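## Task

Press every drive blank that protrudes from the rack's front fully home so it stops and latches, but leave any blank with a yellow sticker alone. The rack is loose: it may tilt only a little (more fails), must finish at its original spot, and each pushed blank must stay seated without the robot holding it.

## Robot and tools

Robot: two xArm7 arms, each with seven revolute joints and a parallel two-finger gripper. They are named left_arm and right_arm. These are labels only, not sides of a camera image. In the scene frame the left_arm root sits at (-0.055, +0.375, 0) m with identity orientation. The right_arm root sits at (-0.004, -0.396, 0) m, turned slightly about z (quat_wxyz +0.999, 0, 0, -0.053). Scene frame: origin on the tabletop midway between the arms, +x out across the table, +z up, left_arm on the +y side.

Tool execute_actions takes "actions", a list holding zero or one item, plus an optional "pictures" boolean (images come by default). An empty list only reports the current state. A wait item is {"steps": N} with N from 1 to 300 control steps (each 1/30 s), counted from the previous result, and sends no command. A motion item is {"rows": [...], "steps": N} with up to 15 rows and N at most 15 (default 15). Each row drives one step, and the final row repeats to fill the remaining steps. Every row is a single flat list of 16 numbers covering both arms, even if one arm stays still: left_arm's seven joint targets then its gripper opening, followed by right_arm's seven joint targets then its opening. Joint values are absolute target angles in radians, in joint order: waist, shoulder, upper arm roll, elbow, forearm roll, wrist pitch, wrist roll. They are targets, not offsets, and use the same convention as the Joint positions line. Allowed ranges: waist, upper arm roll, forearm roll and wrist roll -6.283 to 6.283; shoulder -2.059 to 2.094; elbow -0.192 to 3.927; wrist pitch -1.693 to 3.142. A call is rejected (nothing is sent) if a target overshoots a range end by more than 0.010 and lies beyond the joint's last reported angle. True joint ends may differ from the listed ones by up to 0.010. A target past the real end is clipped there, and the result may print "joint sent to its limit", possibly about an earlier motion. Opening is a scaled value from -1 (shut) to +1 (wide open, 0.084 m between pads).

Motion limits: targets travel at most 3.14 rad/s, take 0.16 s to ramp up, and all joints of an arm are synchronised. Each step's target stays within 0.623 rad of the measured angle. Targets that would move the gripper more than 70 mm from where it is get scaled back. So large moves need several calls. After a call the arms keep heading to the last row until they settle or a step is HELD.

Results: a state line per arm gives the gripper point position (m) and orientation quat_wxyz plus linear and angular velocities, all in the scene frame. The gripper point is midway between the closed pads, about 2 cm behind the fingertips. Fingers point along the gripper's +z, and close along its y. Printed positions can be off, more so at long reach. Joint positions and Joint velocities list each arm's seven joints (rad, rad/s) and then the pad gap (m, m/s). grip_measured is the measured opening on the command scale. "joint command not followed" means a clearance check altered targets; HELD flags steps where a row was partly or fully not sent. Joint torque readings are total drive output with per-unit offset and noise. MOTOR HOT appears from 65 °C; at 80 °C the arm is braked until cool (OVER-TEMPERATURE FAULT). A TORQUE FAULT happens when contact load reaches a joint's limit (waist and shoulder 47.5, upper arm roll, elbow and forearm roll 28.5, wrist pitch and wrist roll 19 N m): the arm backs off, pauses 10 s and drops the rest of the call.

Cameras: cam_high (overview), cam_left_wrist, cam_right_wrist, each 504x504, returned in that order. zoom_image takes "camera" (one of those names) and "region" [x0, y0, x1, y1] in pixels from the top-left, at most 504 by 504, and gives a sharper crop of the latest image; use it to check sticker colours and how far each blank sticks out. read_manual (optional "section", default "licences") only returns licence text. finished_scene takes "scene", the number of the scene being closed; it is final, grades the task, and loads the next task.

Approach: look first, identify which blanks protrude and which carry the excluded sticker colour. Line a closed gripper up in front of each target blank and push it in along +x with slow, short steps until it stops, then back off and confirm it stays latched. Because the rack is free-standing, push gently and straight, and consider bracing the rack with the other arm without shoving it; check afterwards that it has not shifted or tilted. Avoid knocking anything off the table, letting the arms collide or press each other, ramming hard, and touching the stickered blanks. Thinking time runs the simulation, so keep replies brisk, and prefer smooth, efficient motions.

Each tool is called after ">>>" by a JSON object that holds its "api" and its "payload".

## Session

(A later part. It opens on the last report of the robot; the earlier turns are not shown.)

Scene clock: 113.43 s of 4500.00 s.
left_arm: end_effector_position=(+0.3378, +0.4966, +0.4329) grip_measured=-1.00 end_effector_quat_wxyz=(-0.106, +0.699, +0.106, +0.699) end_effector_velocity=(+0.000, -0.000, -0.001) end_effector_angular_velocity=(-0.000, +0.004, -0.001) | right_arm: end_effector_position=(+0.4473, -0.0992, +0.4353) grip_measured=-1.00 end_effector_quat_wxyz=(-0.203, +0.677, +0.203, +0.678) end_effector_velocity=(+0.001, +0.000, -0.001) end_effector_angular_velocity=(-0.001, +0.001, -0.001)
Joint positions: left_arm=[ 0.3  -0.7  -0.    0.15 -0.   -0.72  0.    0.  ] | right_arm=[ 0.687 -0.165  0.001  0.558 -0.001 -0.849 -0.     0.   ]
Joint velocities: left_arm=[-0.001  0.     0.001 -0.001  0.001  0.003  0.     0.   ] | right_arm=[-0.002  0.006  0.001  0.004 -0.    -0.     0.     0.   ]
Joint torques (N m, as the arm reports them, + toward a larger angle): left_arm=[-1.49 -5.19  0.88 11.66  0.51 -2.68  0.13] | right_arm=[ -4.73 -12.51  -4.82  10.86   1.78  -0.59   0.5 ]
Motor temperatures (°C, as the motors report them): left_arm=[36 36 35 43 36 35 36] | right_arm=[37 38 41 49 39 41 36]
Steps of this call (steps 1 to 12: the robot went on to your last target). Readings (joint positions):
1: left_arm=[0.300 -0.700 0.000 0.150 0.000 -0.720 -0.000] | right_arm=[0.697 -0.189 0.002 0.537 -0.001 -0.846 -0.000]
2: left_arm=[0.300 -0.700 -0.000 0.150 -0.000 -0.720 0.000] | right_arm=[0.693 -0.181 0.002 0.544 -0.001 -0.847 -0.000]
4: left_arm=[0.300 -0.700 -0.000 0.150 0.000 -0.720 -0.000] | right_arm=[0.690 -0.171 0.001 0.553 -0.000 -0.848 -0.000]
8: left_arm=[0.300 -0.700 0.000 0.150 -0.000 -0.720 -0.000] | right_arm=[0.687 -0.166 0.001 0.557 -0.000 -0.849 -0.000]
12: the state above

Add ~3 mm to seat it firmly, then retreat.

>>> {"api": "execute_actions", "payload": {"actions": [{"rows":[[0.3,-0.7,0,0.15,0,-0.72,0,-1,0.685,-0.159,0,0.563,0,-0.848,0,-1],[0.3,-0.7,0,0.15,0,-0.72,0,-1,0.683,-0.155,0,0.567,0,-0.849,0,-1],[0.3,-0.7,0,0.15,0,-0.72,0,-1,0.682,-0.152,0,0.57,0,-0.849,0,-1]],"steps":10}], "pictures": false}}

>>> {"api": "execute_actions", "payload": {"actions": [{"rows":[[0.3,-0.7,0,0.15,0,-0.72,0,-1,0.76,-0.45,0,0.3,0,-0.82,0,-1]],"steps":15}]}}

Scene clock: 129.30 s of 4500.00 s.
left_arm: end_effector_position=(+0.3378, +0.4966, +0.4329) grip_measured=-1.00 end_effector_quat_wxyz=(-0.106, +0.699, +0.106, +0.699) end_effector_velocity=(-0.000, +0.001, +0.001) end_effector_angular_velocity=(-0.002, -0.003, +0.001) | right_arm: end_effector_position=(+0.4502, -0.0996, +0.4353) grip_measured=-1.00 end_effector_quat_wxyz=(-0.202, +0.676, +0.201, +0.679) end_effector_velocity=(+0.003, -0.001, +0.001) end_effector_angular_velocity=(+0.006, -0.009, -0.004)
Joint positions: left_arm=[ 0.3  -0.7   0.    0.15 -0.   -0.72 -0.    0.  ] | right_arm=[ 0.683 -0.155  0.002  0.565 -0.001 -0.854 -0.     0.   ]
Joint velocities: left_arm=[-0.001 -0.     0.003  0.002 -0.     0.    -0.001  0.   ] | right_arm=[-0.005  0.013  0.     0.008 -0.    -0.016  0.     0.   ]
Joint torques (N m, as the arm reports them, + toward a larger angle): left_arm=[-1.29 -5.13  0.84 11.58  0.34 -2.53  0.07] | right_arm=[-15.65   1.78 -16.19  15.95   5.31   3.46   0.4 ]
Motor temperatures (°C, as the motors report them): left_arm=[36 36 35 43 36 35 36] | right_arm=[37 38 39 48 39 41 36]
Steps of this call (steps 1 to 30: the robot went on to your last target; steps 31 to 90: nothing new was sent; then 12.53 s passed at rest; steps 91 to 100: all 10 steps of this action). Readings (joint positions):
91: left_arm=[0.300 -0.700 -0.000 0.150 -0.000 -0.720 0.000] | right_arm=[0.686 -0.163 0.000 0.560 -0.000 -0.848 -0.000]
92: left_arm=[0.300 -0.700 -0.000 0.150 -0.000 -0.720 -0.000] | right_arm=[0.686 -0.163 0.000 0.560 -0.000 -0.848 -0.000]
94: left_arm=[0.300 -0.700 -0.000 0.150 -0.000 -0.720 0.000] | right_arm=[0.685 -0.160 0.001 0.562 -0.000 -0.849 -0.000]
98: left_arm=[0.300 -0.700 -0.000 0.150 0.000 -0.720 0.000] | right_arm=[0.683 -0.156 0.001 0.564 -0.001 -0.853 -0.000]
100: the state above

Scene clock: 129.80 s of 4500.00 s.
left_arm: end_effector_position=(+0.3378, +0.4966, +0.4329) grip_measured=-1.00 end_effector_quat_wxyz=(-0.106, +0.699, +0.106, +0.699) end_effector_velocity=(+0.000, -0.001, -0.001) end_effector_angular_velocity=(+0.001, +0.002, -0.003) | right_arm: end_effector_position=(+0.3662, -0.1159, +0.4318) grip_measured=-1.00 end_effector_quat_wxyz=(-0.225, +0.671, +0.225, +0.670) end_effector_velocity=(-0.027, +0.002, -0.004) end_effector_angular_velocity=(-0.005, -0.005, +0.038)
Joint positions: left_arm=[ 0.3  -0.7  -0.    0.15  0.   -0.72  0.    0.  ] | right_arm=[ 0.757 -0.442 -0.002  0.307  0.001 -0.82   0.     0.   ]
Joint velocities: left_arm=[-0.001 -0.    -0.001 -0.001  0.002  0.    -0.     0.   ] | right_arm=[ 0.026 -0.073  0.01  -0.07  -0.004  0.002 -0.001  0.   ]
Joint torques (N m, as the arm reports them, + toward a larger angle): left_arm=[-1.28 -5.    0.86 11.65  0.35 -2.68  0.12] | right_arm=[ 1.04 -8.84  1.18  9.79 -0.03 -2.09  0.49]
Motor temperatures (°C, as the motors report them): left_arm=[36 36 35 43 36 35 36] | right_arm=[37 38 39 48 39 41 36]
Steps of this call (steps 1 to 15: all 15 steps of this action). Readings (joint positions):
1: left_arm=[0.300 -0.700 -0.000 0.150 -0.000 -0.720 -0.000] | right_arm=[0.683 -0.155 0.002 0.565 -0.001 -0.855 -0.000]
2: left_arm=[0.300 -0.700 -0.000 0.150 -0.000 -0.720 0.000] | right_arm=[0.683 -0.156 0.001 0.564 -0.001 -0.855 -0.000]
4: left_arm=[0.300 -0.700 -0.000 0.150 0.000 -0.720 -0.000] | right_arm=[0.690 -0.182 -0.003 0.543 0.002 -0.844 0.000]
8: left_arm=[0.300 -0.700 0.000 0.150 0.000 -0.720 0.000] | right_arm=[0.728 -0.343 -0.009 0.399 0.004 -0.826 0.000]
15: the state above

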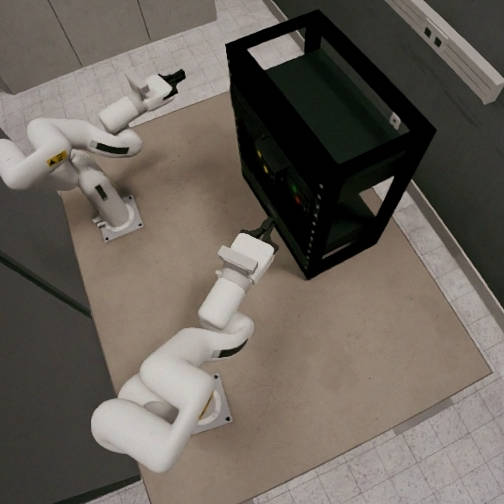

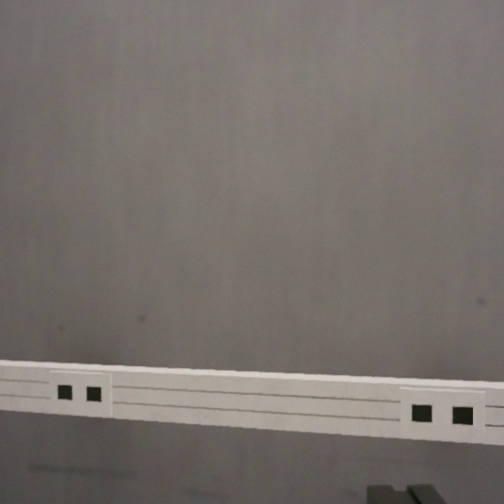

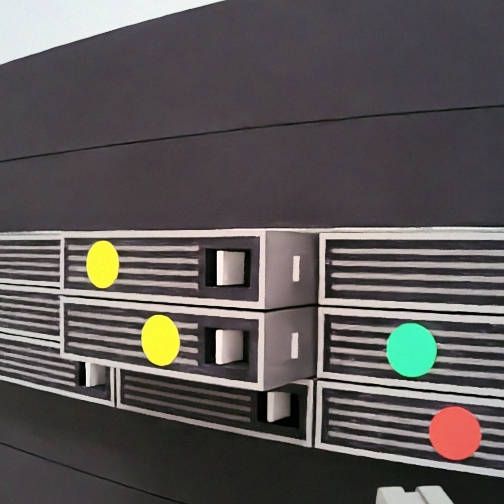

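>>> {"api": "finished_scene", "payload": {"scene": 2}}

The scene is finished: the task was done.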